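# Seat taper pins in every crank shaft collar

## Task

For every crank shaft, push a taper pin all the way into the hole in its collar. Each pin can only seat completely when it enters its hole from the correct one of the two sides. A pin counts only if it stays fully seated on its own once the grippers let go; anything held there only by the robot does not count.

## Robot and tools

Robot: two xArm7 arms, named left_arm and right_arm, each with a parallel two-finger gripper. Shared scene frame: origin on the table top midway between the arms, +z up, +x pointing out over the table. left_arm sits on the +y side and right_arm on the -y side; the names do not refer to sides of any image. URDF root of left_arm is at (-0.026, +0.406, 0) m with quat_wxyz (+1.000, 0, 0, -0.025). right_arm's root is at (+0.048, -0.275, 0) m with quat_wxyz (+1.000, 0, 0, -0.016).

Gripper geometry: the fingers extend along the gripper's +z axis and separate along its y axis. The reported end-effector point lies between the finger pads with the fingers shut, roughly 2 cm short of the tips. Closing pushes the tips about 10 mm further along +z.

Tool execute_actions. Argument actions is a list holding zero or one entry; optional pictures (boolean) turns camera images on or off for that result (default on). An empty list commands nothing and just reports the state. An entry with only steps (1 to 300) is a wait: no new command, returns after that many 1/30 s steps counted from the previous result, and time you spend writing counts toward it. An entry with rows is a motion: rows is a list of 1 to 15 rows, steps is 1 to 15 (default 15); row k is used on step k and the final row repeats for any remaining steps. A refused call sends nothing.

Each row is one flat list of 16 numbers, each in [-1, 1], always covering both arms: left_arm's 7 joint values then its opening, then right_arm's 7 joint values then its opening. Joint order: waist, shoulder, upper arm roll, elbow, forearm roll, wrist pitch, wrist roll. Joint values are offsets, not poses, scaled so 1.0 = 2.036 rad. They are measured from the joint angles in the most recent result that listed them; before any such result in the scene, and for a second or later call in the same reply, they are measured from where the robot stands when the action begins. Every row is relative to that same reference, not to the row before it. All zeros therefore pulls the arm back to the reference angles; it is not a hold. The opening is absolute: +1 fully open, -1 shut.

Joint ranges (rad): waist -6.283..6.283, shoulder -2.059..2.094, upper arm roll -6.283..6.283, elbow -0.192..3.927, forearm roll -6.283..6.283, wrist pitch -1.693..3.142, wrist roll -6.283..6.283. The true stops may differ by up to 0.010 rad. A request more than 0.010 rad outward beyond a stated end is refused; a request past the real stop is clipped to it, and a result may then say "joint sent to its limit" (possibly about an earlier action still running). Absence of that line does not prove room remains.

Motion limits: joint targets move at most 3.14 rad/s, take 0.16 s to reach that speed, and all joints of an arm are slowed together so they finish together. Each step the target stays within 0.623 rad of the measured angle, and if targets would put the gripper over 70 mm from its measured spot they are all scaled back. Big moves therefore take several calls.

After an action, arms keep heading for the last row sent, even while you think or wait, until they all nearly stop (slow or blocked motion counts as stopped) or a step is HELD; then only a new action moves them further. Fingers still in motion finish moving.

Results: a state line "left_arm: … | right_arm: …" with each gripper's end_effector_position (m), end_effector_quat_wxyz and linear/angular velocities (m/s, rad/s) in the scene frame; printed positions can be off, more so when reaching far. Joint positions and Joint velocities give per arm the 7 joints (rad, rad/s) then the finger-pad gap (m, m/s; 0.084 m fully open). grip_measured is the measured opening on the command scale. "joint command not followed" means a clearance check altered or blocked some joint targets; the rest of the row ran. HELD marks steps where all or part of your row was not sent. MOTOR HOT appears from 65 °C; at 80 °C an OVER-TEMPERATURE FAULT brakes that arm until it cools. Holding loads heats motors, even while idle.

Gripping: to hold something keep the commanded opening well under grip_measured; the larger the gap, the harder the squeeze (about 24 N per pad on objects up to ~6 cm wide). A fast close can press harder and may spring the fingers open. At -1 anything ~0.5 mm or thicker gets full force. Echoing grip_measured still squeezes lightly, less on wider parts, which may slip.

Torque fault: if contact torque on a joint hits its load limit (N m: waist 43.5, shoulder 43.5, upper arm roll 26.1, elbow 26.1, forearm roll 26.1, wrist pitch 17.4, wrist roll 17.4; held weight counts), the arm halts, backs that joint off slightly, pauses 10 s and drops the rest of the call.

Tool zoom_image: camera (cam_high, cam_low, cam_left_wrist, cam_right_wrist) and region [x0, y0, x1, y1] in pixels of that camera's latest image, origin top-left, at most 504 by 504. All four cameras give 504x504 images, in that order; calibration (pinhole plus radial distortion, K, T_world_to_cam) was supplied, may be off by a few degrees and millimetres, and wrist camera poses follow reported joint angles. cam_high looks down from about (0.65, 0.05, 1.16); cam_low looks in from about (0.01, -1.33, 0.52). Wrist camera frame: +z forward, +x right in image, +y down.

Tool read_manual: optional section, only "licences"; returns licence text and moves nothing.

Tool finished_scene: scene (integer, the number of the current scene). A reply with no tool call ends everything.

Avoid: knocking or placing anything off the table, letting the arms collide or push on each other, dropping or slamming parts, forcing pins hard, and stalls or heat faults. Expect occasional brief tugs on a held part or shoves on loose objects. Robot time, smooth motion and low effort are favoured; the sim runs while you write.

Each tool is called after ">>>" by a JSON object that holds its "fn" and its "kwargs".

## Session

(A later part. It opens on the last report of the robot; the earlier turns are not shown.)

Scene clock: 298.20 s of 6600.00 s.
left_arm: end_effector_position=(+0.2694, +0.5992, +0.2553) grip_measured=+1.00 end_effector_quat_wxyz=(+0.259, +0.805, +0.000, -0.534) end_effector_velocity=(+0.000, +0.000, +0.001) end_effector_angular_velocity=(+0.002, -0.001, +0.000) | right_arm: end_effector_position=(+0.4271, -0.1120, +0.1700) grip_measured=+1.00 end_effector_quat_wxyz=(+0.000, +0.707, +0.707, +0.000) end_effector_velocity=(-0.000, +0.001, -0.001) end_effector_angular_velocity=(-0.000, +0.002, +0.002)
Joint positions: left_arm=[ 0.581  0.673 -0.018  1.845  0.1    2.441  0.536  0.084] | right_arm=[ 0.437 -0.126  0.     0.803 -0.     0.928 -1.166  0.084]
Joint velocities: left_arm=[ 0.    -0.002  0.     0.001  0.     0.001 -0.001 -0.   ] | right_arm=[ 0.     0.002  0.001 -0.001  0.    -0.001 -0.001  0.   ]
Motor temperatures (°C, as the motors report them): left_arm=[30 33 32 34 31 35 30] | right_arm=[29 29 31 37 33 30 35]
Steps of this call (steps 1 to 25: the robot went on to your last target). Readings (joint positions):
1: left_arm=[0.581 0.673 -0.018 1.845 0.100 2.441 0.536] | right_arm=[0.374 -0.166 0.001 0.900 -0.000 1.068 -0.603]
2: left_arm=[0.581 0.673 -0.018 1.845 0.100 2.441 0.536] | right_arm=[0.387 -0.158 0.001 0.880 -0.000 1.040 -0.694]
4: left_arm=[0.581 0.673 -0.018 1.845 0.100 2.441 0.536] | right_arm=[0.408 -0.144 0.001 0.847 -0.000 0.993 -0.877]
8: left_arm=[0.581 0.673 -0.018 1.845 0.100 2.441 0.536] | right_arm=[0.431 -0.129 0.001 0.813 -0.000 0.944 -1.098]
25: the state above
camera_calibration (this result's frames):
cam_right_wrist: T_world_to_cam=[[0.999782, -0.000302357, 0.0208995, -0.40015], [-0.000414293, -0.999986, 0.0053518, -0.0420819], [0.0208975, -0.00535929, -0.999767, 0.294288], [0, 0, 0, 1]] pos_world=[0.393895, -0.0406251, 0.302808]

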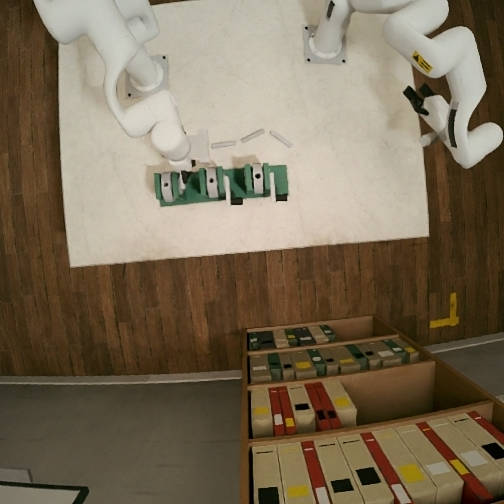

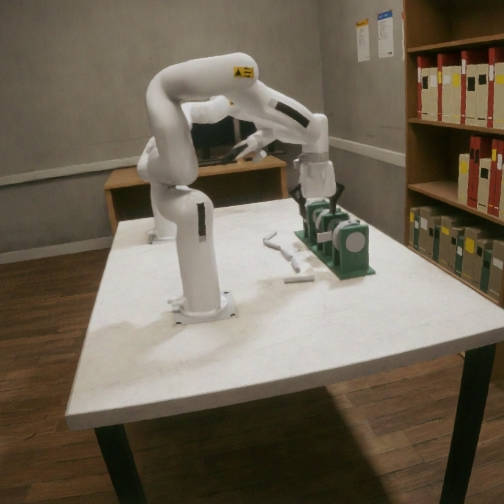

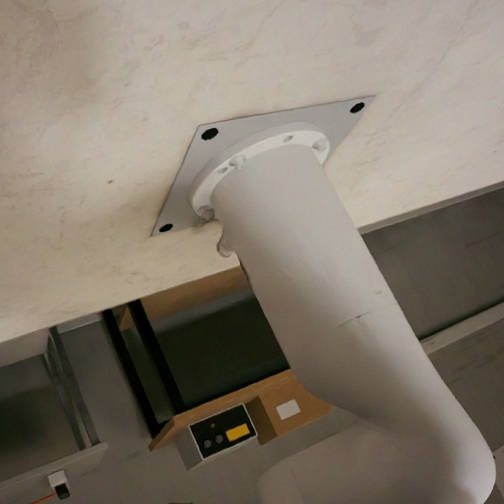

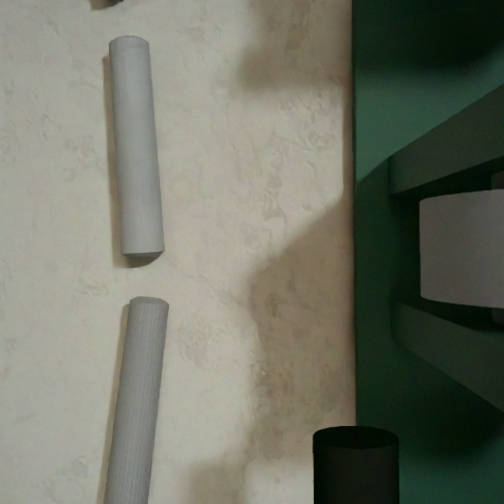

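>>> {"fn": "execute_actions", "kwargs": {"actions": [{"rows": [[0,0,0,0,0,0,0,1, -0.001,0.0742,0,-0.0419,0,-0.1156,-0.001,1]], "steps": 15}]}}

Scene clock: 321.93 s of 6600.00 s.
left_arm: end_effector_position=(+0.2694, +0.5992, +0.2553) grip_measured=+1.00 end_effector_quat_wxyz=(+0.259, +0.805, +0.000, -0.534) end_effector_velocity=(+0.000, +0.000, +0.000) end_effector_angular_velocity=(-0.000, -0.002, -0.000) | right_arm: end_effector_position=(+0.4301, -0.1116, +0.0950) grip_measured=+1.00 end_effector_quat_wxyz=(+0.000, +0.707, +0.707, +0.001) end_effector_velocity=(-0.001, -0.001, -0.009) end_effector_angular_velocity=(+0.001, -0.003, +0.000)
Joint positions: left_arm=[ 0.581  0.673 -0.018  1.845  0.1    2.441  0.536  0.084] | right_arm=[ 0.435  0.022  0.     0.721 -0.     0.696 -1.168  0.084]
Joint velocities: left_arm=[-0.    -0.001  0.     0.001 -0.    -0.     0.001  0.   ] | right_arm=[-0.001  0.015  0.    -0.015 -0.    -0.033 -0.001 -0.   ]
Motor temperatures (°C, as the motors report them): left_arm=[30 33 32 34 31 35 30] | right_arm=[29 29 31 37 33 30 35]
Steps of this call (steps 1 to 15: the robot went on to your last target; steps 16 to 90: nothing new was sent; then 20.23 s passed at rest; steps 91 to 105: all 15 steps of this action). Readings (joint positions):
91: left_arm=[0.581 0.673 -0.018 1.845 0.100 2.441 0.536] | right_arm=[0.437 -0.125 0.001 0.803 -0.000 0.928 -1.166]
92: left_arm=[0.581 0.673 -0.018 1.845 0.100 2.441 0.536] | right_arm=[0.437 -0.123 0.001 0.802 -0.000 0.921 -1.166]
94: left_arm=[0.581 0.673 -0.018 1.845 0.100 2.441 0.536] | right_arm=[0.436 -0.095 0.000 0.788 -0.000 0.870 -1.166]
98: left_arm=[0.581 0.673 -0.018 1.845 0.100 2.441 0.536] | right_arm=[0.435 0.002 0.001 0.728 -0.000 0.740 -1.167]
105: the state above
camera_calibration (this result's frames):
cam_right_wrist: T_world_to_cam=[[0.999753, -0.000346906, 0.0222128, -0.401667], [-0.000450727, -0.999989, 0.00466908, -0.0412333], [0.022211, -0.00467794, -0.999742, 0.21874], [0, 0, 0, 1]] pos_world=[0.396691, -0.0403489, 0.227798]

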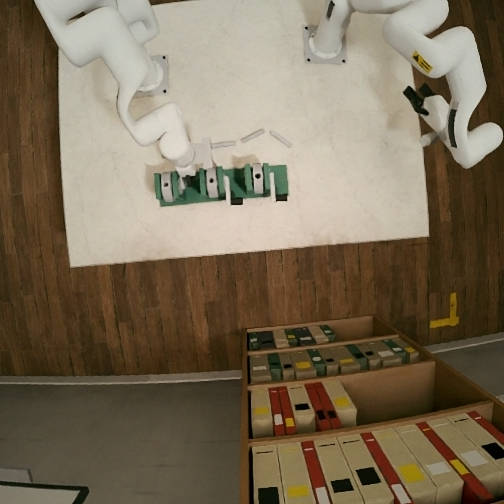

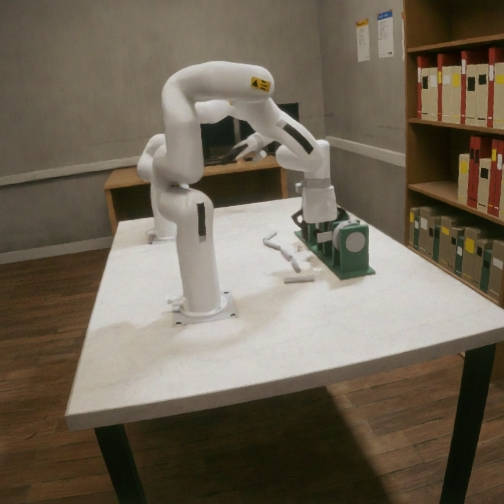

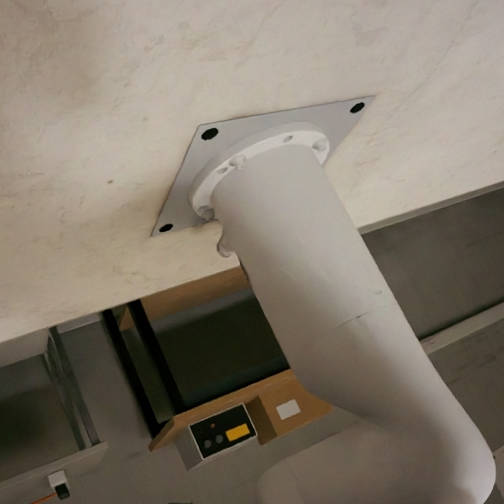

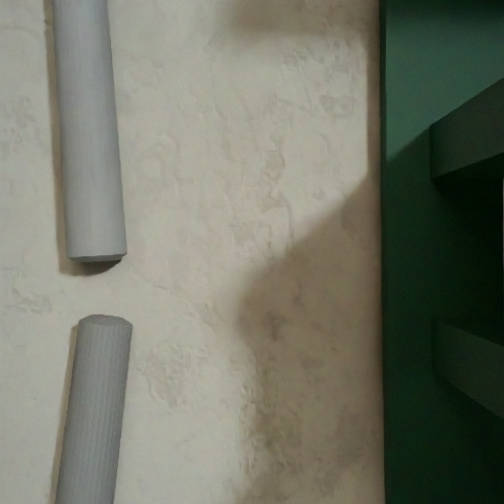

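>>> {"fn": "execute_actions", "kwargs": {"actions": [{"rows": [[0,0,0,0,0,0,0,1, 0,0,0,0,0,0,0,0.7],[0,0,0,0,0,0,0,1, 0,0,0,0,0,0,0,0.4],[0,0,0,0,0,0,0,1, 0,0,0,0,0,0,0,0.2],[0,0,0,0,0,0,0,1, 0,0,0,0,0,0,0,0.0],[0,0,0,0,0,0,0,1, 0,0,0,0,0,0,0,-0.1],[0,0,0,0,0,0,0,1, 0,0,0,0,0,0,0,-0.2],[0,0,0,0,0,0,0,1, 0,0,0,0,0,0,0,-0.25],[0,0,0,0,0,0,0,1, 0,0,0,0,0,0,0,-0.3],[0,0,0,0,0,0,0,1, 0,0,0,0,0,0,0,-0.35],[0,0,0,0,0,0,0,1, 0,0,0,0,0,0,0,-0.4],[0,0,0,0,0,0,0,1, 0,0,0,0,0,0,0,-0.45],[0,0,0,0,0,0,0,1, 0,0,0,0,0,0,0,-0.5]], "steps": 15}], "pictures": false}}

>>> {"fn": "execute_actions", "kwargs": {"actions": [{"steps": 15}]}}

Scene clock: 329.87 s of 6600.00 s.
left_arm: end_effector_position=(+0.2694, +0.5992, +0.2553) grip_measured=+1.00 end_effector_quat_wxyz=(+0.259, +0.805, +0.000, -0.534) end_effector_velocity=(-0.000, -0.000, -0.000) end_effector_angular_velocity=(-0.000, +0.001, -0.000) | right_arm: end_effector_position=(+0.4280, -0.1116, +0.0935) grip_measured=-0.47 end_effector_quat_wxyz=(-0.001, +0.706, +0.708, -0.001) end_effector_velocity=(+0.002, -0.001, +0.001) end_effector_angular_velocity=(+0.002, -0.004, -0.006)
Joint positions: left_arm=[ 0.581  0.673 -0.018  1.845  0.1    2.441  0.536  0.084] | right_arm=[ 0.436  0.023  0.002  0.718  0.     0.698 -1.168  0.024]
Joint velocities: left_arm=[-0.     0.     0.    -0.001  0.     0.     0.    -0.   ] | right_arm=[ 0.     0.    -0.004  0.003 -0.    -0.002  0.002 -0.   ]
Motor temperatures (°C, as the motors report them): left_arm=[30 33 32 34 31 35 30] | right_arm=[29 29 31 36 33 30 35]
Steps of this call (steps 1 to 15: the robot went on to your last target; steps 16 to 90: nothing new was sent; then 4.43 s passed at rest; steps 91 to 105: all 15 steps of this action). Readings (joint positions):
91: left_arm=[0.581 0.673 -0.018 1.845 0.100 2.441 0.536] | right_arm=[0.435 0.025 0.000 0.718 -0.000 0.693 -1.168]
92: left_arm=[0.581 0.673 -0.018 1.845 0.100 2.441 0.536] | right_arm=[0.435 0.024 0.000 0.719 -0.000 0.694 -1.168]
94: left_arm=[0.581 0.673 -0.018 1.845 0.100 2.441 0.536] | right_arm=[0.435 0.023 0.000 0.720 -0.000 0.695 -1.168]
98: left_arm=[0.581 0.673 -0.018 1.845 0.100 2.441 0.536] | right_arm=[0.435 0.022 0.000 0.721 -0.000 0.696 -1.168]
105: the state above

Scene clock: 330.37 s of 6600.00 s.
left_arm: end_effector_position=(+0.2694, +0.5992, +0.2553) grip_measured=+1.00 end_effector_quat_wxyz=(+0.259, +0.805, +0.000, -0.534) end_effector_velocity=(-0.000, -0.000, -0.000) end_effector_angular_velocity=(-0.002, +0.001, -0.000) | right_arm: end_effector_position=(+0.4287, -0.1116, +0.0939) grip_measured=-0.47 end_effector_quat_wxyz=(-0.000, +0.706, +0.708, -0.001) end_effector_velocity=(+0.001, -0.000, +0.001) end_effector_angular_velocity=(+0.001, -0.002, -0.004)
Joint positions: left_arm=[ 0.581  0.673 -0.018  1.845  0.1    2.441  0.536  0.084] | right_arm=[ 0.435  0.023  0.001  0.719  0.     0.697 -1.168  0.024]
Joint velocities: left_arm=[-0.     0.001 -0.    -0.    -0.     0.     0.001  0.   ] | right_arm=[-0.001 -0.001 -0.001  0.001  0.    -0.001  0.002 -0.   ]
Motor temperatures (°C, as the motors report them): left_arm=[30 33 32 34 31 35 30] | right_arm=[29 29 31 36 33 31 35]
Steps of this call (steps 1 to 15: the robot went on to your last target). Readings (joint positions):
1: left_arm=[0.581 0.673 -0.018 1.845 0.100 2.441 0.536] | right_arm=[0.436 0.023 0.002 0.718 0.000 0.698 -1.168]
2: left_arm=[0.581 0.673 -0.018 1.845 0.100 2.441 0.536] | right_arm=[0.436 0.023 0.002 0.718 0.000 0.698 -1.168]
4: left_arm=[0.581 0.673 -0.018 1.845 0.100 2.441 0.536] | right_arm=[0.436 0.023 0.002 0.718 0.000 0.698 -1.168]
8: left_arm=[0.581 0.673 -0.018 1.845 0.100 2.441 0.536] | right_arm=[0.435 0.023 0.001 0.718 0.000 0.698 -1.168]
15: the state above
All arms were judged still, so your last target was given up. Only a new action makes them travel on or press farther. Fingers that are still opening or closing keep moving.
camera_calibration (this result's frames):
cam_left_wrist: T_world_to_cam=[[0.290231, -0.861466, 0.416705, 0.365725], [-0.447111, 0.262926, 0.854963, -0.185245], [-0.846084, -0.43445, -0.308862, 0.698369], [0, 0, 0, 1]] pos_world=[0.401909, 0.667171, 0.221678]
cam_right_wrist: T_world_to_cam=[[0.999825, 0.000821252, 0.0186952, -0.399805], [0.000709205, -0.999982, 0.00599921, -0.0418238], [0.0186998, -0.0059849, -0.999807, 0.219104], [0, 0, 0, 1]] pos_world=[0.395667, -0.0401834, 0.226787]

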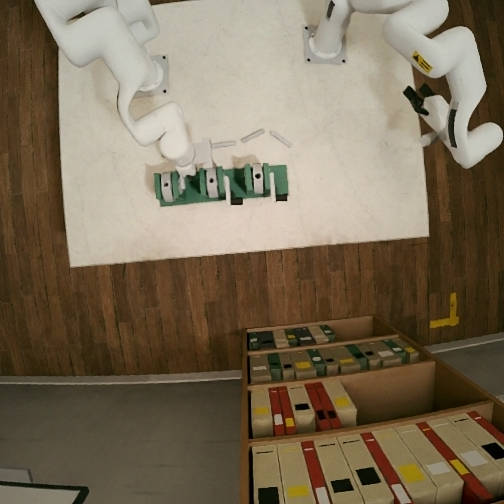

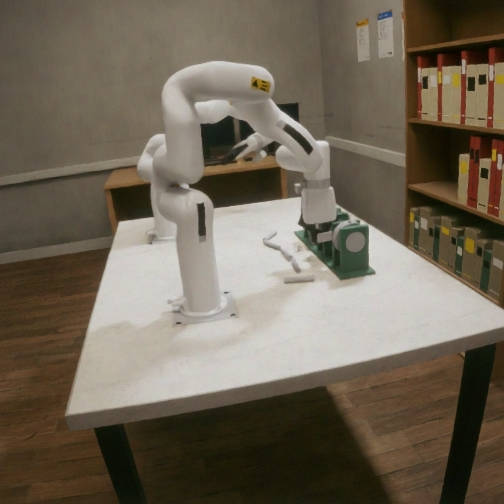

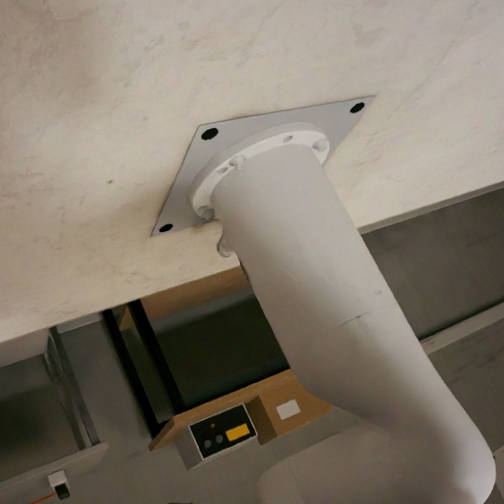

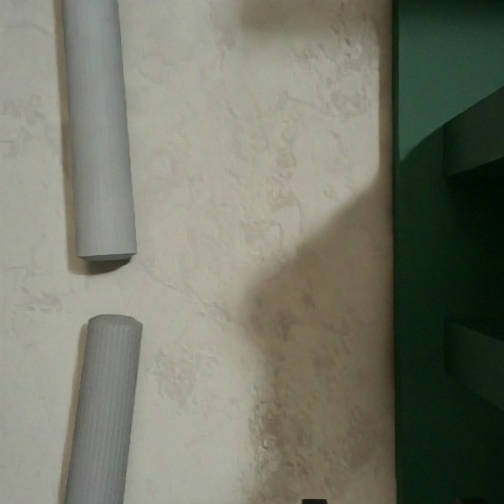

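>>> {"fn": "execute_actions", "kwargs": {"actions": [{"rows": [
[0,0,0,0,0,0,0,1, 0,-0.0025,0,0.0016,0,0.0040,0,-0.6],
[0,0,0,0,0,0,0,1, 0,-0.0049,0,0.0032,0,0.0079,0,-0.6],
[0,0,0,0,0,0,0,1, 0,-0.0074,0,0.0048,0,0.0119,0,-0.6],
[0,0,0,0,0,0,0,1, 0,-0.0098,0,0.0063,0,0.0159,0,-0.6],
[0,0,0,0,0,0,0,1, 0,-0.0123,0,0.0079,0,0.0199,0,-0.6],
[0,0,0,0,0,0,0,1, 0,-0.0147,0,0.0095,0,0.0238,0,-0.6],
[0,0,0,0,0,0,0,1, 0.0004,-0.0172,0,0.0111,0,0.0278,0.0005,-0.6],
[0,0,0,0,0,0,0,1, 0,-0.0181,0,0.0141,0,0.0317,0,-0.6],
[0,0,0,0,0,0,0,1, -0.0005,-0.0191,0,0.0170,0,0.0356,-0.0005,-0.6],
[0,0,0,0,0,0,0,1, -0.001,-0.0200,0,0.0200,0,0.0395,-0.001,-0.6],
[0,0,0,0,0,0,0,1, -0.0014,-0.0210,0,0.0229,0,0.0435,-0.0014,-0.6],
[0,0,0,0,0,0,0,1, -0.0019,-0.0219,0,0.0259,0,0.0474,-0.0019,-0.6],
[0,0,0,0,0,0,0,1, -0.0023,-0.0229,0,0.0288,0,0.0513,-0.0023,-0.6],
[0,0,0,0,0,0,0,1, -0.0028,-0.0238,0,0.0318,0,0.0552,-0.0027,-0.6]], "steps": 15}], "pictures": false}}

>>> {"fn": "execute_actions", "kwargs": {"actions": [{"steps": 10}]}}

Scene clock: 356.77 s of 6600.00 s.
left_arm: end_effector_position=(+0.2694, +0.5992, +0.2553) grip_measured=+1.00 end_effector_quat_wxyz=(+0.259, +0.805, +0.000, -0.534) end_effector_velocity=(+0.000, +0.000, +0.000) end_effector_angular_velocity=(+0.000, -0.001, -0.001) | right_arm: end_effector_position=(+0.4351, -0.1116, +0.1249) grip_measured=-0.47 end_effector_quat_wxyz=(-0.000, +0.707, +0.707, -0.001) end_effector_velocity=(+0.039, +0.001, +0.076) end_effector_angular_velocity=(+0.014, -0.039, -0.009)
Joint positions: left_arm=[ 0.581  0.673 -0.018  1.845  0.1    2.441  0.536  0.084] | right_arm=[ 0.431 -0.023 -0.     0.772 -0.     0.798 -1.172  0.024]
Joint velocities: left_arm=[ 0.    -0.    -0.     0.001  0.001 -0.001  0.001 -0.   ] | right_arm=[-0.026 -0.058 -0.007  0.176 -0.004  0.192 -0.022  0.   ]
Motor temperatures (°C, as the motors report them): left_arm=[30 33 32 34 31 35 30] | right_arm=[29 30 31 42 33 33 35]
Steps of this call (steps 1 to 90: nothing new was sent; then 22.90 s passed at rest; steps 91 to 105: all 15 steps of this action). Readings (joint positions):
91: left_arm=[0.581 0.673 -0.018 1.845 0.100 2.441 0.536] | right_arm=[0.435 0.022 0.001 0.720 -0.000 0.699 -1.168]
92: left_arm=[0.581 0.673 -0.018 1.845 0.100 2.441 0.536] | right_arm=[0.435 0.021 0.001 0.721 -0.000 0.701 -1.168]
94: left_arm=[0.581 0.673 -0.018 1.845 0.100 2.441 0.536] | right_arm=[0.435 0.015 0.001 0.724 -0.000 0.711 -1.168]
98: left_arm=[0.581 0.673 -0.018 1.845 0.100 2.441 0.536] | right_arm=[0.435 -0.003 0.000 0.736 -0.000 0.740 -1.168]
105: the state above

Scene clock: 357.10 s of 6600.00 s.
left_arm: end_effector_position=(+0.2694, +0.5992, +0.2553) grip_measured=+1.00 end_effector_quat_wxyz=(+0.259, +0.805, +0.000, -0.534) end_effector_velocity=(-0.000, -0.000, -0.000) end_effector_angular_velocity=(+0.000, +0.001, +0.000) | right_arm: end_effector_position=(+0.4396, -0.1113, +0.1313) grip_measured=-0.47 end_effector_quat_wxyz=(+0.001, +0.707, +0.707, +0.002) end_effector_velocity=(-0.005, -0.000, -0.005) end_effector_angular_velocity=(-0.004, +0.013, +0.003)
Joint positions: left_arm=[ 0.581  0.673 -0.018  1.845  0.1    2.441  0.536  0.084] | right_arm=[ 0.428 -0.027 -0.001  0.787 -0.001  0.808 -1.173  0.024]
Joint velocities: left_arm=[ 0.     0.    -0.    -0.001 -0.    -0.    -0.001 -0.   ] | right_arm=[ 0.001  0.005  0.003 -0.008  0.002  0.    -0.001  0.   ]
Motor temperatures (°C, as the motors report them): left_arm=[30 33 32 34 31 35 30] | right_arm=[29 30 31 42 33 33 35]
Steps of this call (steps 1 to 10: the robot went on to your last target). Readings (joint positions):
1: left_arm=[0.581 0.673 -0.018 1.845 0.100 2.441 0.536] | right_arm=[0.430 -0.025 -0.000 0.778 -0.000 0.803 -1.172]
2: left_arm=[0.581 0.673 -0.018 1.845 0.100 2.441 0.536] | right_arm=[0.429 -0.026 -0.001 0.782 -0.001 0.806 -1.173]
4: left_arm=[0.581 0.673 -0.018 1.845 0.100 2.441 0.536] | right_arm=[0.428 -0.027 -0.002 0.787 -0.001 0.808 -1.173]
8: left_arm=[0.581 0.673 -0.018 1.845 0.100 2.441 0.536] | right_arm=[0.428 -0.027 -0.001 0.787 -0.001 0.808 -1.173]
10: the state above
camera_calibration (this result's frames):
cam_right_wrist: T_world_to_cam=[[0.999685, -0.0024688, 0.0249784, -0.41251], [-0.00256803, -0.999989, 0.00394137, -0.040085], [0.0249684, -0.00400428, -0.99968, 0.253673], [0, 0, 0, 1]] pos_world=[0.405943, -0.0400871, 0.264053]

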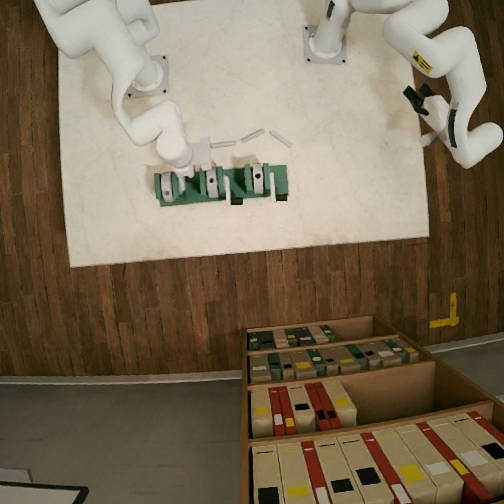

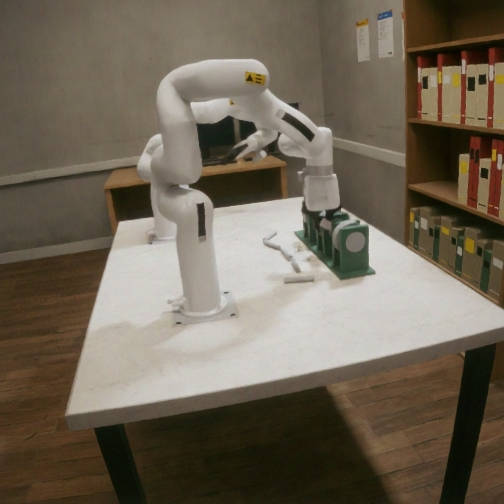

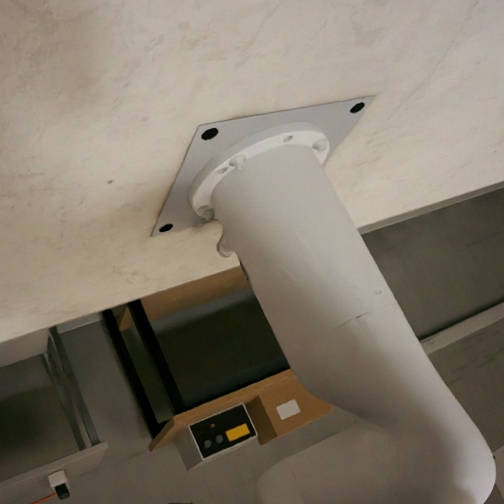

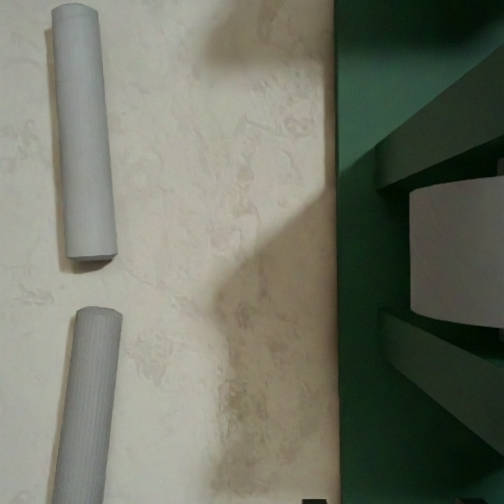

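>>> {"fn": "execute_actions", "kwargs": {"actions": [{"rows": [
[0,0,0,0,0,0,0,1, 0,0,0,0,0,0,0,-0.35],
[0,0,0,0,0,0,0,1, 0,0,0,0,0,0,0,-0.2],
[0,0,0,0,0,0,0,1, 0,0,0,0,0,0,0,-0.2],
[0,0,0,0,0,0,0,1, -0.0012,0.0025,0,0.0065,0,0.0043,-0.0013,-0.2],
[0,0,0,0,0,0,0,1, -0.0025,0.0050,0,0.0129,0,0.0086,-0.0027,-0.2],
[0,0,0,0,0,0,0,1, -0.0037,0.0074,0,0.0194,0,0.0129,-0.0040,-0.2],
[0,0,0,0,0,0,0,1, -0.0050,0.0099,0,0.0259,0,0.0172,-0.0054,-0.2],
[0,0,0,0,0,0,0,1, -0.0062,0.0124,0,0.0323,0,0.0215,-0.0067,-0.2],
[0,0,0,0,0,0,0,1, -0.0075,0.0149,0,0.0388,0,0.0257,-0.0080,-0.2],
[0,0,0,0,0,0,0,1, -0.0087,0.0174,0,0.0453,0,0.0300,-0.0094,-0.2],
[0,0,0,0,0,0,0,1, -0.0100,0.0198,0,0.0518,0,0.0343,-0.0107,-0.2],
[0,0,0,0,0,0,0,1, -0.0112,0.0223,0,0.0582,0,0.0386,-0.0121,-0.2],
[0,0,0,0,0,0,0,1, -0.0125,0.0248,0,0.0647,0,0.0429,-0.0134,-0.2]], "steps": 15}], "pictures": false}}

>>> {"fn": "execute_actions", "kwargs": {"actions": [{"steps": 10}]}}

Scene clock: 392.50 s of 6600.00 s.
left_arm: end_effector_position=(+0.2694, +0.5992, +0.2553) grip_measured=+1.00 end_effector_quat_wxyz=(+0.259, +0.805, +0.000, -0.534) end_effector_velocity=(+0.000, +0.000, +0.001) end_effector_angular_velocity=(+0.002, -0.002, +0.000) | right_arm: end_effector_position=(+0.4652, -0.1108, +0.1509) grip_measured=-0.21 end_effector_quat_wxyz=(+0.001, +0.707, +0.707, +0.001) end_effector_velocity=(+0.071, -0.016, +0.052) end_effector_angular_velocity=(+0.007, -0.033, -0.037)
Joint positions: left_arm=[ 0.581  0.673 -0.018  1.845  0.1    2.441  0.536  0.084] | right_arm=[ 0.407  0.016 -0.001  0.901 -0.001  0.882 -1.197  0.035]
Joint velocities: left_arm=[ 0.    -0.002 -0.     0.001 -0.     0.001 -0.001 -0.   ] | right_arm=[-0.062  0.084 -0.028  0.256 -0.006  0.139 -0.048 -0.   ]
Motor temperatures (°C, as the motors report them): left_arm=[30 33 32 34 31 35 30] | right_arm=[29 30 31 38 33 32 35]
Steps of this call (steps 1 to 30: the robot went on to your last target; steps 31 to 90: nothing new was sent; then 31.90 s passed at rest; steps 91 to 105: all 15 steps of this action). Readings (joint positions):
91: left_arm=[0.581 0.673 -0.018 1.845 0.100 2.441 0.536] | right_arm=[0.430 -0.026 0.001 0.784 0.000 0.810 -1.173]
92: left_arm=[0.581 0.673 -0.018 1.845 0.100 2.441 0.536] | right_arm=[0.431 -0.026 0.003 0.785 0.001 0.809 -1.173]
94: left_arm=[0.581 0.673 -0.018 1.845 0.100 2.441 0.536] | right_arm=[0.432 -0.027 0.007 0.787 0.001 0.808 -1.173]
98: left_arm=[0.581 0.673 -0.018 1.845 0.100 2.441 0.536] | right_arm=[0.425 -0.016 0.003 0.816 0.001 0.829 -1.179]
105: the state above

Scene clock: 392.83 s of 6600.00 s.
left_arm: end_effector_position=(+0.2694, +0.5992, +0.2553) grip_measured=+1.00 end_effector_quat_wxyz=(+0.259, +0.805, +0.000, -0.534) end_effector_velocity=(+0.000, +0.000, -0.001) end_effector_angular_velocity=(+0.000, +0.001, +0.000) | right_arm: end_effector_position=(+0.4682, -0.1117, +0.1529) grip_measured=-0.21 end_effector_quat_wxyz=(-0.000, +0.707, +0.707, -0.001) end_effector_velocity=(+0.001, -0.000, +0.001) end_effector_angular_velocity=(-0.000, +0.000, +0.001)
Joint positions: left_arm=[ 0.581  0.673 -0.018  1.845  0.1    2.441  0.536  0.084] | right_arm=[ 0.403  0.023 -0.001  0.917 -0.001  0.896 -1.201  0.035]
Joint velocities: left_arm=[ 0.     0.001 -0.    -0.    -0.    -0.001 -0.001  0.   ] | right_arm=[-0.001  0.001  0.     0.005  0.     0.004 -0.002  0.   ]
Motor temperatures (°C, as the motors report them): left_arm=[30 33 32 34 31 35 30] | right_arm=[29 30 31 38 33 32 35]
Steps of this call (steps 1 to 10: the robot went on to your last target). Readings (joint positions):
1: left_arm=[0.581 0.673 -0.018 1.845 0.100 2.441 0.536] | right_arm=[0.405 0.018 -0.002 0.908 -0.001 0.886 -1.198]
2: left_arm=[0.581 0.673 -0.018 1.845 0.100 2.441 0.536] | right_arm=[0.404 0.020 -0.002 0.912 -0.001 0.889 -1.199]
4: left_arm=[0.581 0.673 -0.018 1.845 0.100 2.441 0.536] | right_arm=[0.404 0.022 -0.001 0.915 -0.001 0.893 -1.200]
8: left_arm=[0.581 0.673 -0.018 1.845 0.100 2.441 0.536] | right_arm=[0.403 0.023 -0.001 0.917 -0.001 0.895 -1.200]
10: the state above
camera_calibration (this result's frames):
cam_left_wrist: T_world_to_cam=[[0.29023, -0.861466, 0.416704, 0.365725], [-0.447112, 0.262926, 0.854963, -0.185245], [-0.846084, -0.43445, -0.308863, 0.698369], [0, 0, 0, 1]] pos_world=[0.401909, 0.667171, 0.221679]
cam_right_wrist: T_world_to_cam=[[0.999826, -0.000381237, 0.018647, -0.440518], [-0.000505725, -0.999978, 0.00667176, -0.041814], [0.0186441, -0.00668003, -0.999804, 0.277295], [0, 0, 0, 1]] pos_world=[0.43525, -0.0401287, 0.285734]

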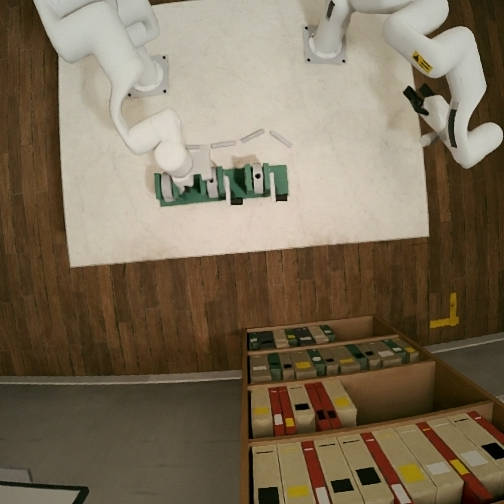

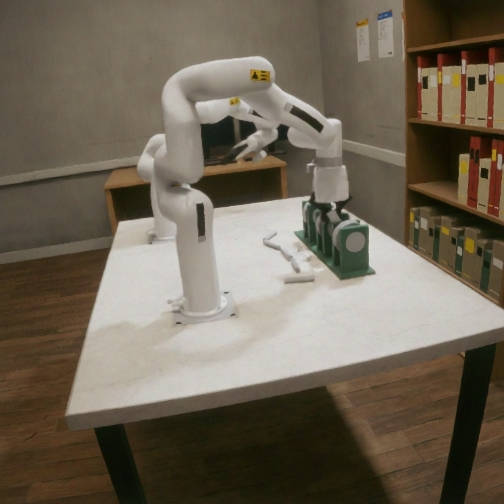

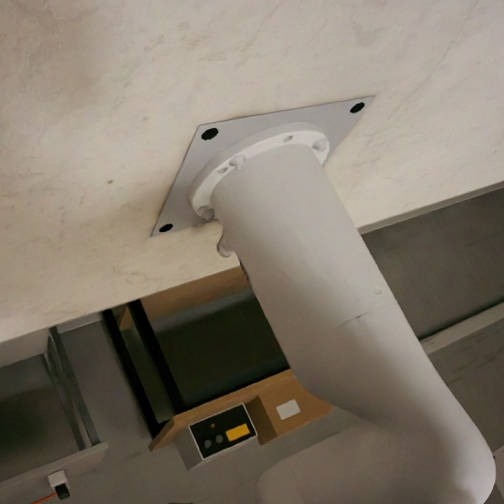

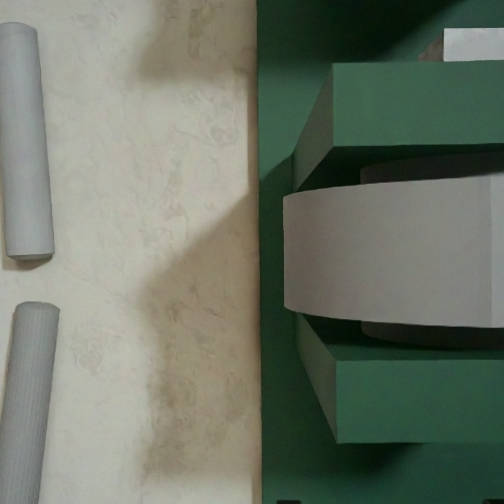

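>>> {"fn": "zoom_image", "kwargs": {"camera": "cam_low", "region": [270, 160, 390, 280]}}

Region (270, 160, 390, 280) of cam_low's 504x504 image, scaled by 4.200, with more detail than that image has.

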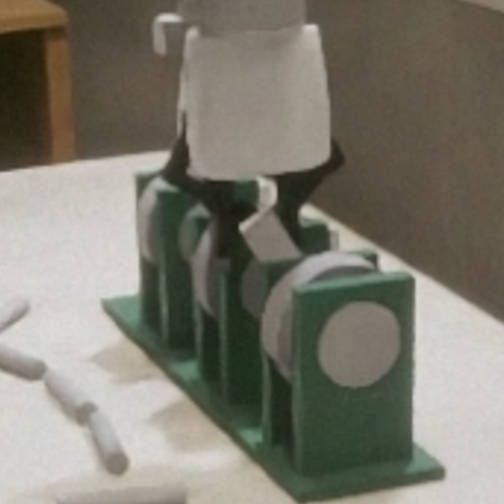

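>>> {"fn": "execute_actions", "kwargs": {"actions": [{"rows": [
[0,0,0,0,0,0,0,1, -0.0019,0.0064,0,0.0100,0,0.0035,-0.0018,-0.2],
[0,0,0,0,0,0,0,1, -0.0038,0.0127,0,0.0199,0,0.0069,-0.0036,-0.2],
[0,0,0,0,0,0,0,1, -0.0057,0.0191,0,0.0299,0,0.0104,-0.0054,-0.2],
[0,0,0,0,0,0,0,1, -0.0075,0.0254,0,0.0398,0,0.0138,-0.0072,-0.2],
[0,0,0,0,0,0,0,1, -0.0094,0.0318,0,0.0498,0,0.0173,-0.0090,-0.2],
[0,0,0,0,0,0,0,1, -0.0113,0.0381,0,0.0597,0,0.0207,-0.0108,-0.2],
[0,0,0,0,0,0,0,1, -0.0132,0.0445,0,0.0697,0,0.0242,-0.0126,-0.2],
[0,0,0,0,0,0,0,1, -0.0148,0.0527,0,0.0784,0,0.0247,-0.0142,-0.2],
[0,0,0,0,0,0,0,1, -0.0165,0.0608,0,0.0871,0,0.0252,-0.0159,-0.2],
[0,0,0,0,0,0,0,1, -0.0181,0.0690,0,0.0958,0,0.0257,-0.0175,-0.2],
[0,0,0,0,0,0,0,1, -0.0197,0.0772,0,0.1044,0,0.0263,-0.0191,-0.2],
[0,0,0,0,0,0,0,1, -0.0213,0.0854,0,0.1131,0,0.0268,-0.0207,-0.2],
[0,0,0,0,0,0,0,1, -0.0230,0.0935,0,0.1218,0,0.0273,-0.0224,-0.2],
[0,0,0,0,0,0,0,1, -0.0246,0.1017,0,0.1305,0,0.0278,-0.0240,-0.2]], "steps": 15}], "pictures": false}}

>>> {"fn": "execute_actions", "kwargs": {"actions": [{"steps": 10}]}}

>>> {"fn": "zoom_image", "kwargs": {"camera": "cam_low", "region": [270, 160, 390, 280]}}

Scene clock: 411.93 s of 6600.00 s.
left_arm: end_effector_position=(+0.2694, +0.5992, +0.2553) grip_measured=+1.00 end_effector_quat_wxyz=(+0.259, +0.805, +0.000, -0.534) end_effector_velocity=(+0.000, +0.000, -0.001) end_effector_angular_velocity=(-0.001, -0.002, -0.001) | right_arm: end_effector_position=(+0.5287, -0.1115, +0.1565) grip_measured=-0.21 end_effector_quat_wxyz=(+0.001, +0.707, +0.707, +0.000) end_effector_velocity=(+0.137, -0.001, -0.044) end_effector_angular_velocity=(-0.003, +0.011, -0.000)
Joint positions: left_arm=[ 0.581  0.673 -0.018  1.845  0.1    2.441  0.536  0.084] | right_arm=[ 0.36   0.193 -0.001  1.142 -0.001  0.948 -1.242  0.035]
Joint velocities: left_arm=[-0.     0.001 -0.     0.001  0.    -0.002  0.002  0.   ] | right_arm=[-0.091  0.466  0.002  0.489  0.001  0.034 -0.089 -0.001]
Motor temperatures (°C, as the motors report them): left_arm=[30 33 32 34 31 35 30] | right_arm=[29 30 31 38 33 32 35]
Steps of this call (steps 1 to 30: the robot went on to your last target; steps 31 to 90: nothing new was sent; then 15.60 s passed at rest; steps 91 to 105: all 15 steps of this action). Readings (joint positions):
91: left_arm=[0.581 0.673 -0.018 1.845 0.100 2.441 0.536] | right_arm=[0.403 0.024 -0.001 0.919 -0.001 0.896 -1.201]
92: left_arm=[0.581 0.673 -0.018 1.845 0.100 2.441 0.536] | right_arm=[0.402 0.026 -0.001 0.923 -0.001 0.898 -1.202]
94: left_arm=[0.581 0.673 -0.018 1.845 0.100 2.441 0.536] | right_arm=[0.398 0.041 -0.001 0.944 -0.001 0.906 -1.206]
98: left_arm=[0.581 0.673 -0.018 1.845 0.100 2.441 0.536] | right_arm=[0.384 0.086 -0.002 1.016 -0.001 0.929 -1.218]
105: the state above

Scene clock: 412.27 s of 6600.00 s.
left_arm: end_effector_position=(+0.2694, +0.5992, +0.2553) grip_measured=+1.00 end_effector_quat_wxyz=(+0.259, +0.805, +0.000, -0.534) end_effector_velocity=(-0.000, +0.000, -0.000) end_effector_angular_velocity=(+0.002, +0.001, +0.001) | right_arm: end_effector_position=(+0.5397, -0.1119, +0.1535) grip_measured=-0.21 end_effector_quat_wxyz=(+0.000, +0.707, +0.707, -0.000) end_effector_velocity=(+0.003, +0.000, -0.000) end_effector_angular_velocity=(+0.001, -0.002, +0.001)
Joint positions: left_arm=[ 0.581  0.673 -0.018  1.845  0.1    2.441  0.536  0.084] | right_arm=[ 0.353  0.229 -0.001  1.181 -0.001  0.952 -1.249  0.035]
Joint velocities: left_arm=[ 0.     0.     0.     0.     0.     0.    -0.002  0.   ] | right_arm=[-0.001  0.008 -0.001  0.01   0.001 -0.    -0.003  0.   ]
Motor temperatures (°C, as the motors report them): left_arm=[30 33 32 34 31 35 30] | right_arm=[29 30 31 38 33 32 35]
Steps of this call (steps 1 to 10: the robot went on to your last target). Readings (joint positions):
1: left_arm=[0.581 0.673 -0.018 1.845 0.100 2.441 0.536] | right_arm=[0.358 0.206 -0.001 1.156 -0.001 0.949 -1.244]
2: left_arm=[0.581 0.673 -0.018 1.845 0.100 2.441 0.536] | right_arm=[0.356 0.215 -0.002 1.165 -0.001 0.950 -1.246]
4: left_arm=[0.581 0.673 -0.018 1.845 0.100 2.441 0.536] | right_arm=[0.354 0.224 -0.001 1.174 -0.001 0.951 -1.248]
8: left_arm=[0.581 0.673 -0.018 1.845 0.100 2.441 0.536] | right_arm=[0.353 0.228 -0.001 1.180 -0.001 0.952 -1.249]
10: the state above
camera_calibration (this result's frames):
cam_left_wrist: T_world_to_cam=[[0.29023, -0.861466, 0.416705, 0.365725], [-0.447112, 0.262926, 0.854963, -0.185245], [-0.846084, -0.43445, -0.308863, 0.698369], [0, 0, 0, 1]] pos_world=[0.401909, 0.667171, 0.221678]
cam_right_wrist: T_world_to_cam=[[0.999792, -0.0020161, 0.0203026, -0.512441], [-0.00214827, -0.999977, 0.00649038, -0.0411233], [0.0202891, -0.00653265, -0.999773, 0.275629], [0, 0, 0, 1]] pos_world=[0.506654, -0.0403549, 0.286238]

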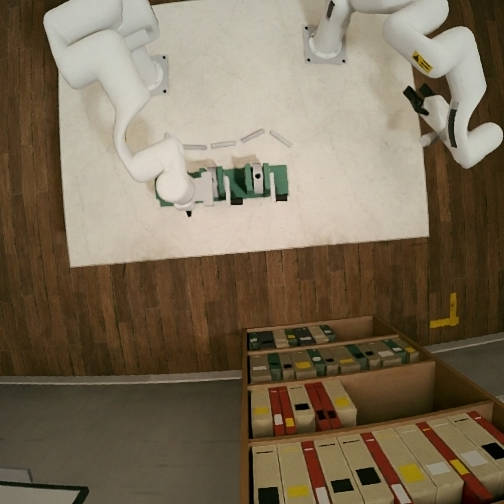

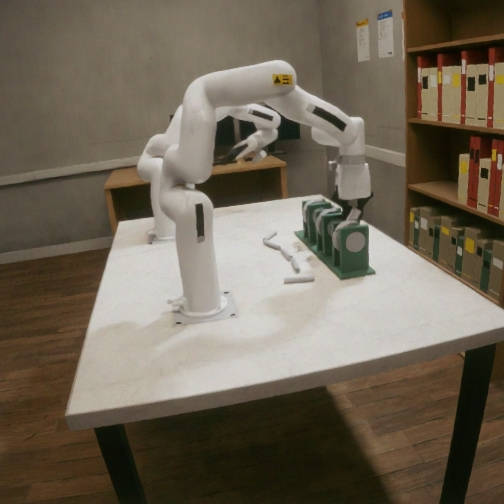

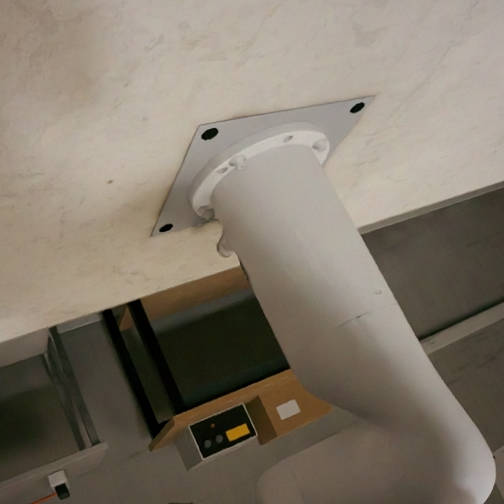

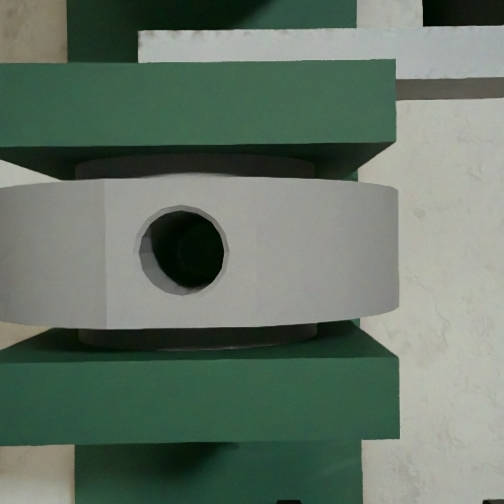

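Region (270, 160, 390, 280) of cam_low's 504x504 image, scaled by 4.200, with more detail than that image has.

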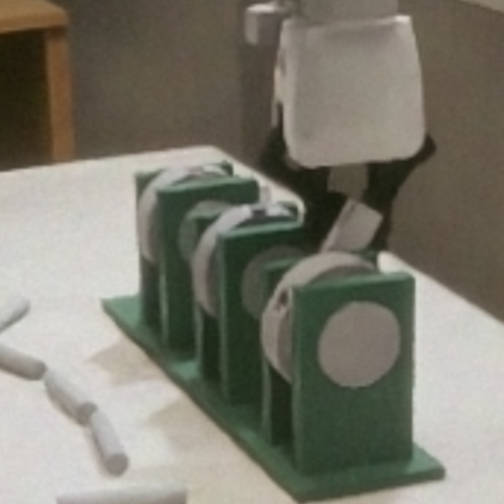

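>>> {"fn": "execute_actions", "kwargs": {"actions": [{"rows": [
[0,0,0,0,0,0,0,1, -0.0009,0.0069,0,0.0048,0,-0.0021,-0.0010,-0.2],
[0,0,0,0,0,0,0,1, -0.0019,0.0138,0,0.0096,0,-0.0042,-0.0020,-0.2],
[0,0,0,0,0,0,0,1, -0.0028,0.0207,0,0.0144,0,-0.0063,-0.0029,-0.2],
[0,0,0,0,0,0,0,1, -0.0037,0.0276,0,0.0192,0,-0.0084,-0.0039,-0.2],
[0,0,0,0,0,0,0,1, -0.0046,0.0345,0,0.0240,0,-0.0105,-0.0049,-0.2],
[0,0,0,0,0,0,0,1, -0.0056,0.0414,0,0.0288,0,-0.0126,-0.0059,-0.2],
[0,0,0,0,0,0,0,1, -0.0065,0.0483,0,0.0336,0,-0.0147,-0.0068,-0.2],
[0,0,0,0,0,0,0,1, -0.0074,0.0552,0,0.0384,0,-0.0168,-0.0078,-0.2]], "steps": 15}]}}

>>> {"fn": "zoom_image", "kwargs": {"camera": "cam_low", "region": [290, 160, 410, 280]}}

Scene clock: 429.53 s of 6600.00 s.
left_arm: end_effector_position=(+0.2694, +0.5992, +0.2553) grip_measured=+1.00 end_effector_quat_wxyz=(+0.259, +0.805, +0.000, -0.534) end_effector_velocity=(-0.000, -0.000, -0.000) end_effector_angular_velocity=(-0.000, +0.002, -0.000) | right_arm: end_effector_position=(+0.5650, -0.1117, +0.1278) grip_measured=-0.21 end_effector_quat_wxyz=(+0.000, +0.707, +0.707, -0.001) end_effector_velocity=(+0.010, -0.000, +0.000) end_effector_angular_velocity=(+0.003, -0.014, -0.000)
Joint positions: left_arm=[ 0.581  0.673 -0.018  1.845  0.1    2.441  0.536  0.084] | right_arm=[ 0.338  0.339 -0.001  1.257 -0.001  0.919 -1.265  0.035]
Joint velocities: left_arm=[-0.     0.    -0.    -0.     0.001  0.001  0.    -0.   ] | right_arm=[-0.005  0.019 -0.001  0.025 -0.002 -0.008 -0.004  0.   ]
Motor temperatures (°C, as the motors report them): left_arm=[30 33 32 34 31 35 30] | right_arm=[29 30 31 38 33 31 35]
Steps of this call (steps 1 to 30: the robot went on to your last target; steps 31 to 90: nothing new was sent; then 13.77 s passed at rest; steps 91 to 105: all 15 steps of this action). Readings (joint positions):
91: left_arm=[0.581 0.673 -0.018 1.845 0.100 2.441 0.536] | right_arm=[0.353 0.231 -0.001 1.183 -0.001 0.952 -1.249]
92: left_arm=[0.581 0.673 -0.018 1.845 0.100 2.441 0.536] | right_arm=[0.353 0.234 -0.001 1.185 -0.001 0.951 -1.250]
94: left_arm=[0.581 0.673 -0.018 1.845 0.100 2.441 0.536] | right_arm=[0.350 0.249 -0.001 1.197 -0.001 0.946 -1.252]
98: left_arm=[0.581 0.673 -0.018 1.845 0.100 2.441 0.536] | right_arm=[0.344 0.299 -0.001 1.230 -0.001 0.931 -1.259]
105: the state above
camera_calibration (this result's frames):
cam_left_wrist: T_world_to_cam=[[0.290231, -0.861466, 0.416705, 0.365725], [-0.447112, 0.262926, 0.854963, -0.185245], [-0.846084, -0.43445, -0.308863, 0.698369], [0, 0, 0, 1]] pos_world=[0.401909, 0.667171, 0.221678]
cam_right_wrist: T_world_to_cam=[[0.999819, -0.000896937, 0.0189965, -0.536902], [-0.00102852, -0.999976, 0.00691806, -0.0413979], [0.0189899, -0.00693634, -0.999796, 0.250114], [0, 0, 0, 1]] pos_world=[0.532012, -0.0401436, 0.260549]

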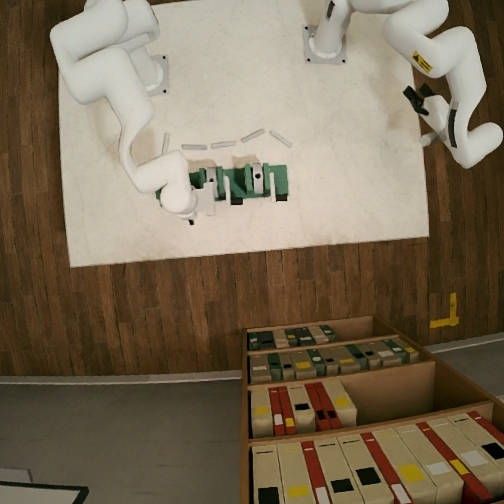

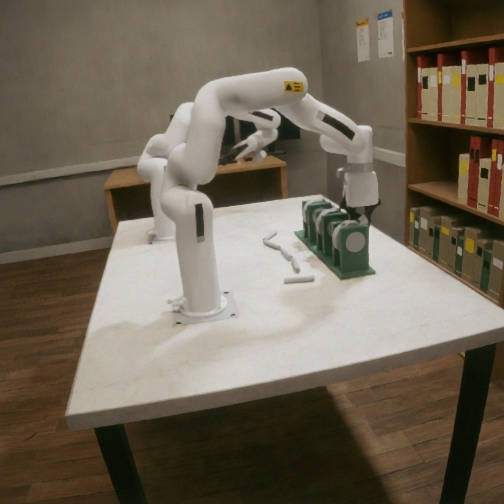

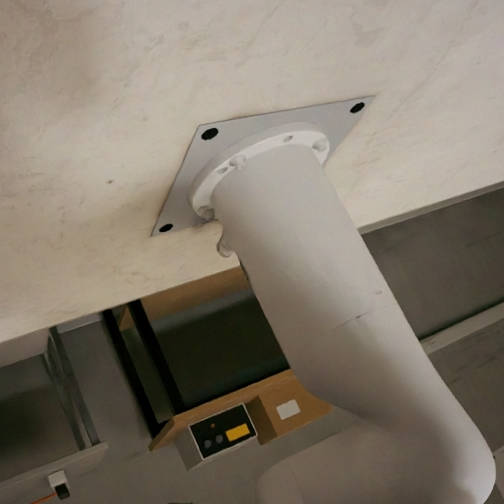

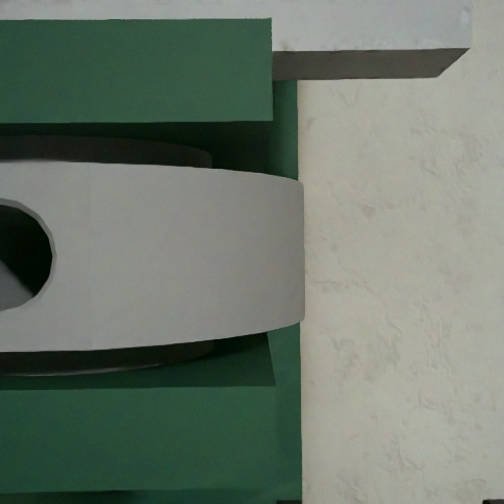

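Region (290, 160, 410, 280) of cam_low's 504x504 image, scaled by 4.200, with more detail than that image has.

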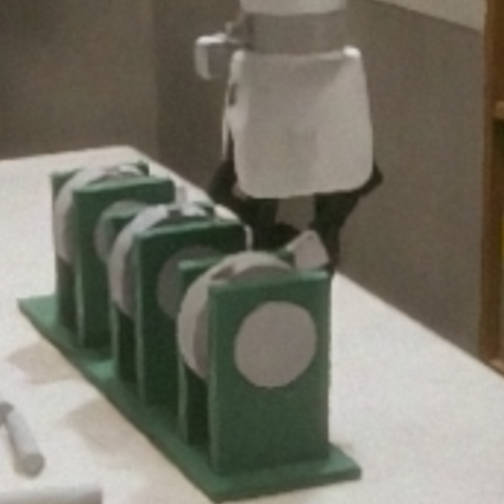

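>>> {"fn": "execute_actions", "kwargs": {"actions": [{"rows": [
[0,0,0,0,0,0,0,1, 0,-0.0080,0,0.0110,0,0.0190,0,-0.2],
[0,0,0,0,0,0,0,1, 0,-0.0160,0,0.0220,0,0.0380,0,-0.2],
[0,0,0,0,0,0,0,1, -0.0005,-0.0251,0,0.0348,0,0.0594,-0.0004,-0.2],
[0,0,0,0,0,0,0,1, -0.0005,-0.0251,0,0.0348,0,0.0594,-0.0004,-0.2],
[0,0,0,0,0,0,0,1, -0.0005,-0.0251,0,0.0348,0,0.0594,-0.0004,-0.2],
[0,0,0,0,0,0,0,1, -0.0005,-0.0251,0,0.0348,0,0.0594,-0.0004,-0.2],
[0,0,0,0,0,0,0,1, -0.0005,-0.0251,0,0.0348,0,0.0594,-0.0004,-0.2],
[0,0,0,0,0,0,0,1, -0.0005,-0.0251,0,0.0348,0,0.0594,-0.0004,-0.2],
[0,0,0,0,0,0,0,1, -0.0005,-0.0251,0,0.0348,0,0.0594,-0.0004,-0.2],
[0,0,0,0,0,0,0,1, -0.0005,-0.0251,0,0.0348,0,0.0594,-0.0004,-0.2],
[0,0,0,0,0,0,0,1, -0.0005,-0.0251,0,0.0348,0,0.0594,-0.0004,-0.6],
[0,0,0,0,0,0,0,1, -0.0005,-0.0251,0,0.0348,0,0.0594,-0.0004,-1]], "steps": 15}], "pictures": false}}

>>> {"fn": "execute_actions", "kwargs": {"actions": [{"steps": 10}], "pictures": false}}

Scene clock: 446.07 s of 6600.00 s.
left_arm: end_effector_position=(+0.2694, +0.5992, +0.2553) grip_measured=+1.00 end_effector_quat_wxyz=(+0.259, +0.805, +0.000, -0.534) end_effector_velocity=(-0.000, -0.000, -0.000) end_effector_angular_velocity=(-0.000, +0.001, +0.000) | right_arm: end_effector_position=(+0.5668, -0.1117, +0.1735) grip_measured=-0.91 end_effector_quat_wxyz=(-0.000, +0.707, +0.707, -0.001) end_effector_velocity=(+0.002, +0.000, +0.009) end_effector_angular_velocity=(+0.003, -0.007, -0.004)
Joint positions: left_arm=[ 0.581  0.673 -0.018  1.845  0.1    2.441  0.536  0.084] | right_arm=[ 0.337  0.289 -0.001  1.326 -0.001  1.039 -1.265  0.004]
Joint velocities: left_arm=[-0.     0.001  0.    -0.     0.     0.    -0.    -0.   ] | right_arm=[ 0.    -0.008 -0.002  0.013  0.001  0.013  0.002 -0.189]
Motor temperatures (°C, as the motors report them): left_arm=[30 33 32 34 31 35 30] | right_arm=[29 30 31 38 33 31 35]
Steps of this call (steps 1 to 15: the robot went on to your last target; steps 16 to 90: nothing new was sent; then 13.03 s passed at rest; steps 91 to 105: all 15 steps of this action). Readings (joint positions):
91: left_arm=[0.581 0.673 -0.018 1.845 0.100 2.441 0.536] | right_arm=[0.338 0.341 -0.001 1.260 -0.001 0.919 -1.265]
92: left_arm=[0.581 0.673 -0.018 1.845 0.100 2.441 0.536] | right_arm=[0.338 0.340 -0.001 1.262 -0.001 0.925 -1.265]
94: left_arm=[0.581 0.673 -0.018 1.845 0.100 2.441 0.536] | right_arm=[0.338 0.325 -0.001 1.280 -0.001 0.964 -1.265]
98: left_arm=[0.581 0.673 -0.018 1.845 0.100 2.441 0.536] | right_arm=[0.337 0.290 -0.002 1.325 -0.001 1.022 -1.265]
105: the state above

Scene clock: 446.40 s of 6600.00 s.
left_arm: end_effector_position=(+0.2694, +0.5992, +0.2553) grip_measured=+1.00 end_effector_quat_wxyz=(+0.259, +0.805, +0.000, -0.534) end_effector_velocity=(-0.000, -0.000, +0.000) end_effector_angular_velocity=(-0.000, +0.001, +0.000) | right_arm: end_effector_position=(+0.5673, -0.1116, +0.1748) grip_measured=-1.00 end_effector_quat_wxyz=(+0.000, +0.707, +0.707, -0.001) end_effector_velocity=(+0.000, -0.000, +0.001) end_effector_angular_velocity=(+0.000, -0.001, +0.001)
Joint positions: left_arm=[ 0.581  0.673 -0.018  1.845  0.1    2.441  0.536  0.084] | right_arm=[ 0.337  0.288 -0.001  1.328 -0.001  1.04  -1.265  0.   ]
Joint velocities: left_arm=[ 0.     0.    -0.    -0.    -0.     0.001 -0.001  0.   ] | right_arm=[ 0.001 -0.001 -0.001  0.     0.     0.    -0.002  0.   ]
Motor temperatures (°C, as the motors report them): left_arm=[30 33 32 34 31 35 30] | right_arm=[29 30 31 38 33 31 35]
Steps of this call (steps 1 to 10: the robot went on to your last target). Readings (joint positions):
1: left_arm=[0.581 0.673 -0.018 1.845 0.100 2.441 0.536] | right_arm=[0.337 0.289 -0.001 1.326 -0.001 1.039 -1.265]
2: left_arm=[0.581 0.673 -0.018 1.845 0.100 2.441 0.536] | right_arm=[0.337 0.289 -0.001 1.327 -0.001 1.040 -1.265]
4: left_arm=[0.581 0.673 -0.018 1.845 0.100 2.441 0.536] | right_arm=[0.337 0.288 -0.001 1.327 -0.001 1.040 -1.265]
8: left_arm=[0.581 0.673 -0.018 1.845 0.100 2.441 0.536] | right_arm=[0.337 0.288 -0.001 1.328 -0.001 1.040 -1.265]
10: the state above


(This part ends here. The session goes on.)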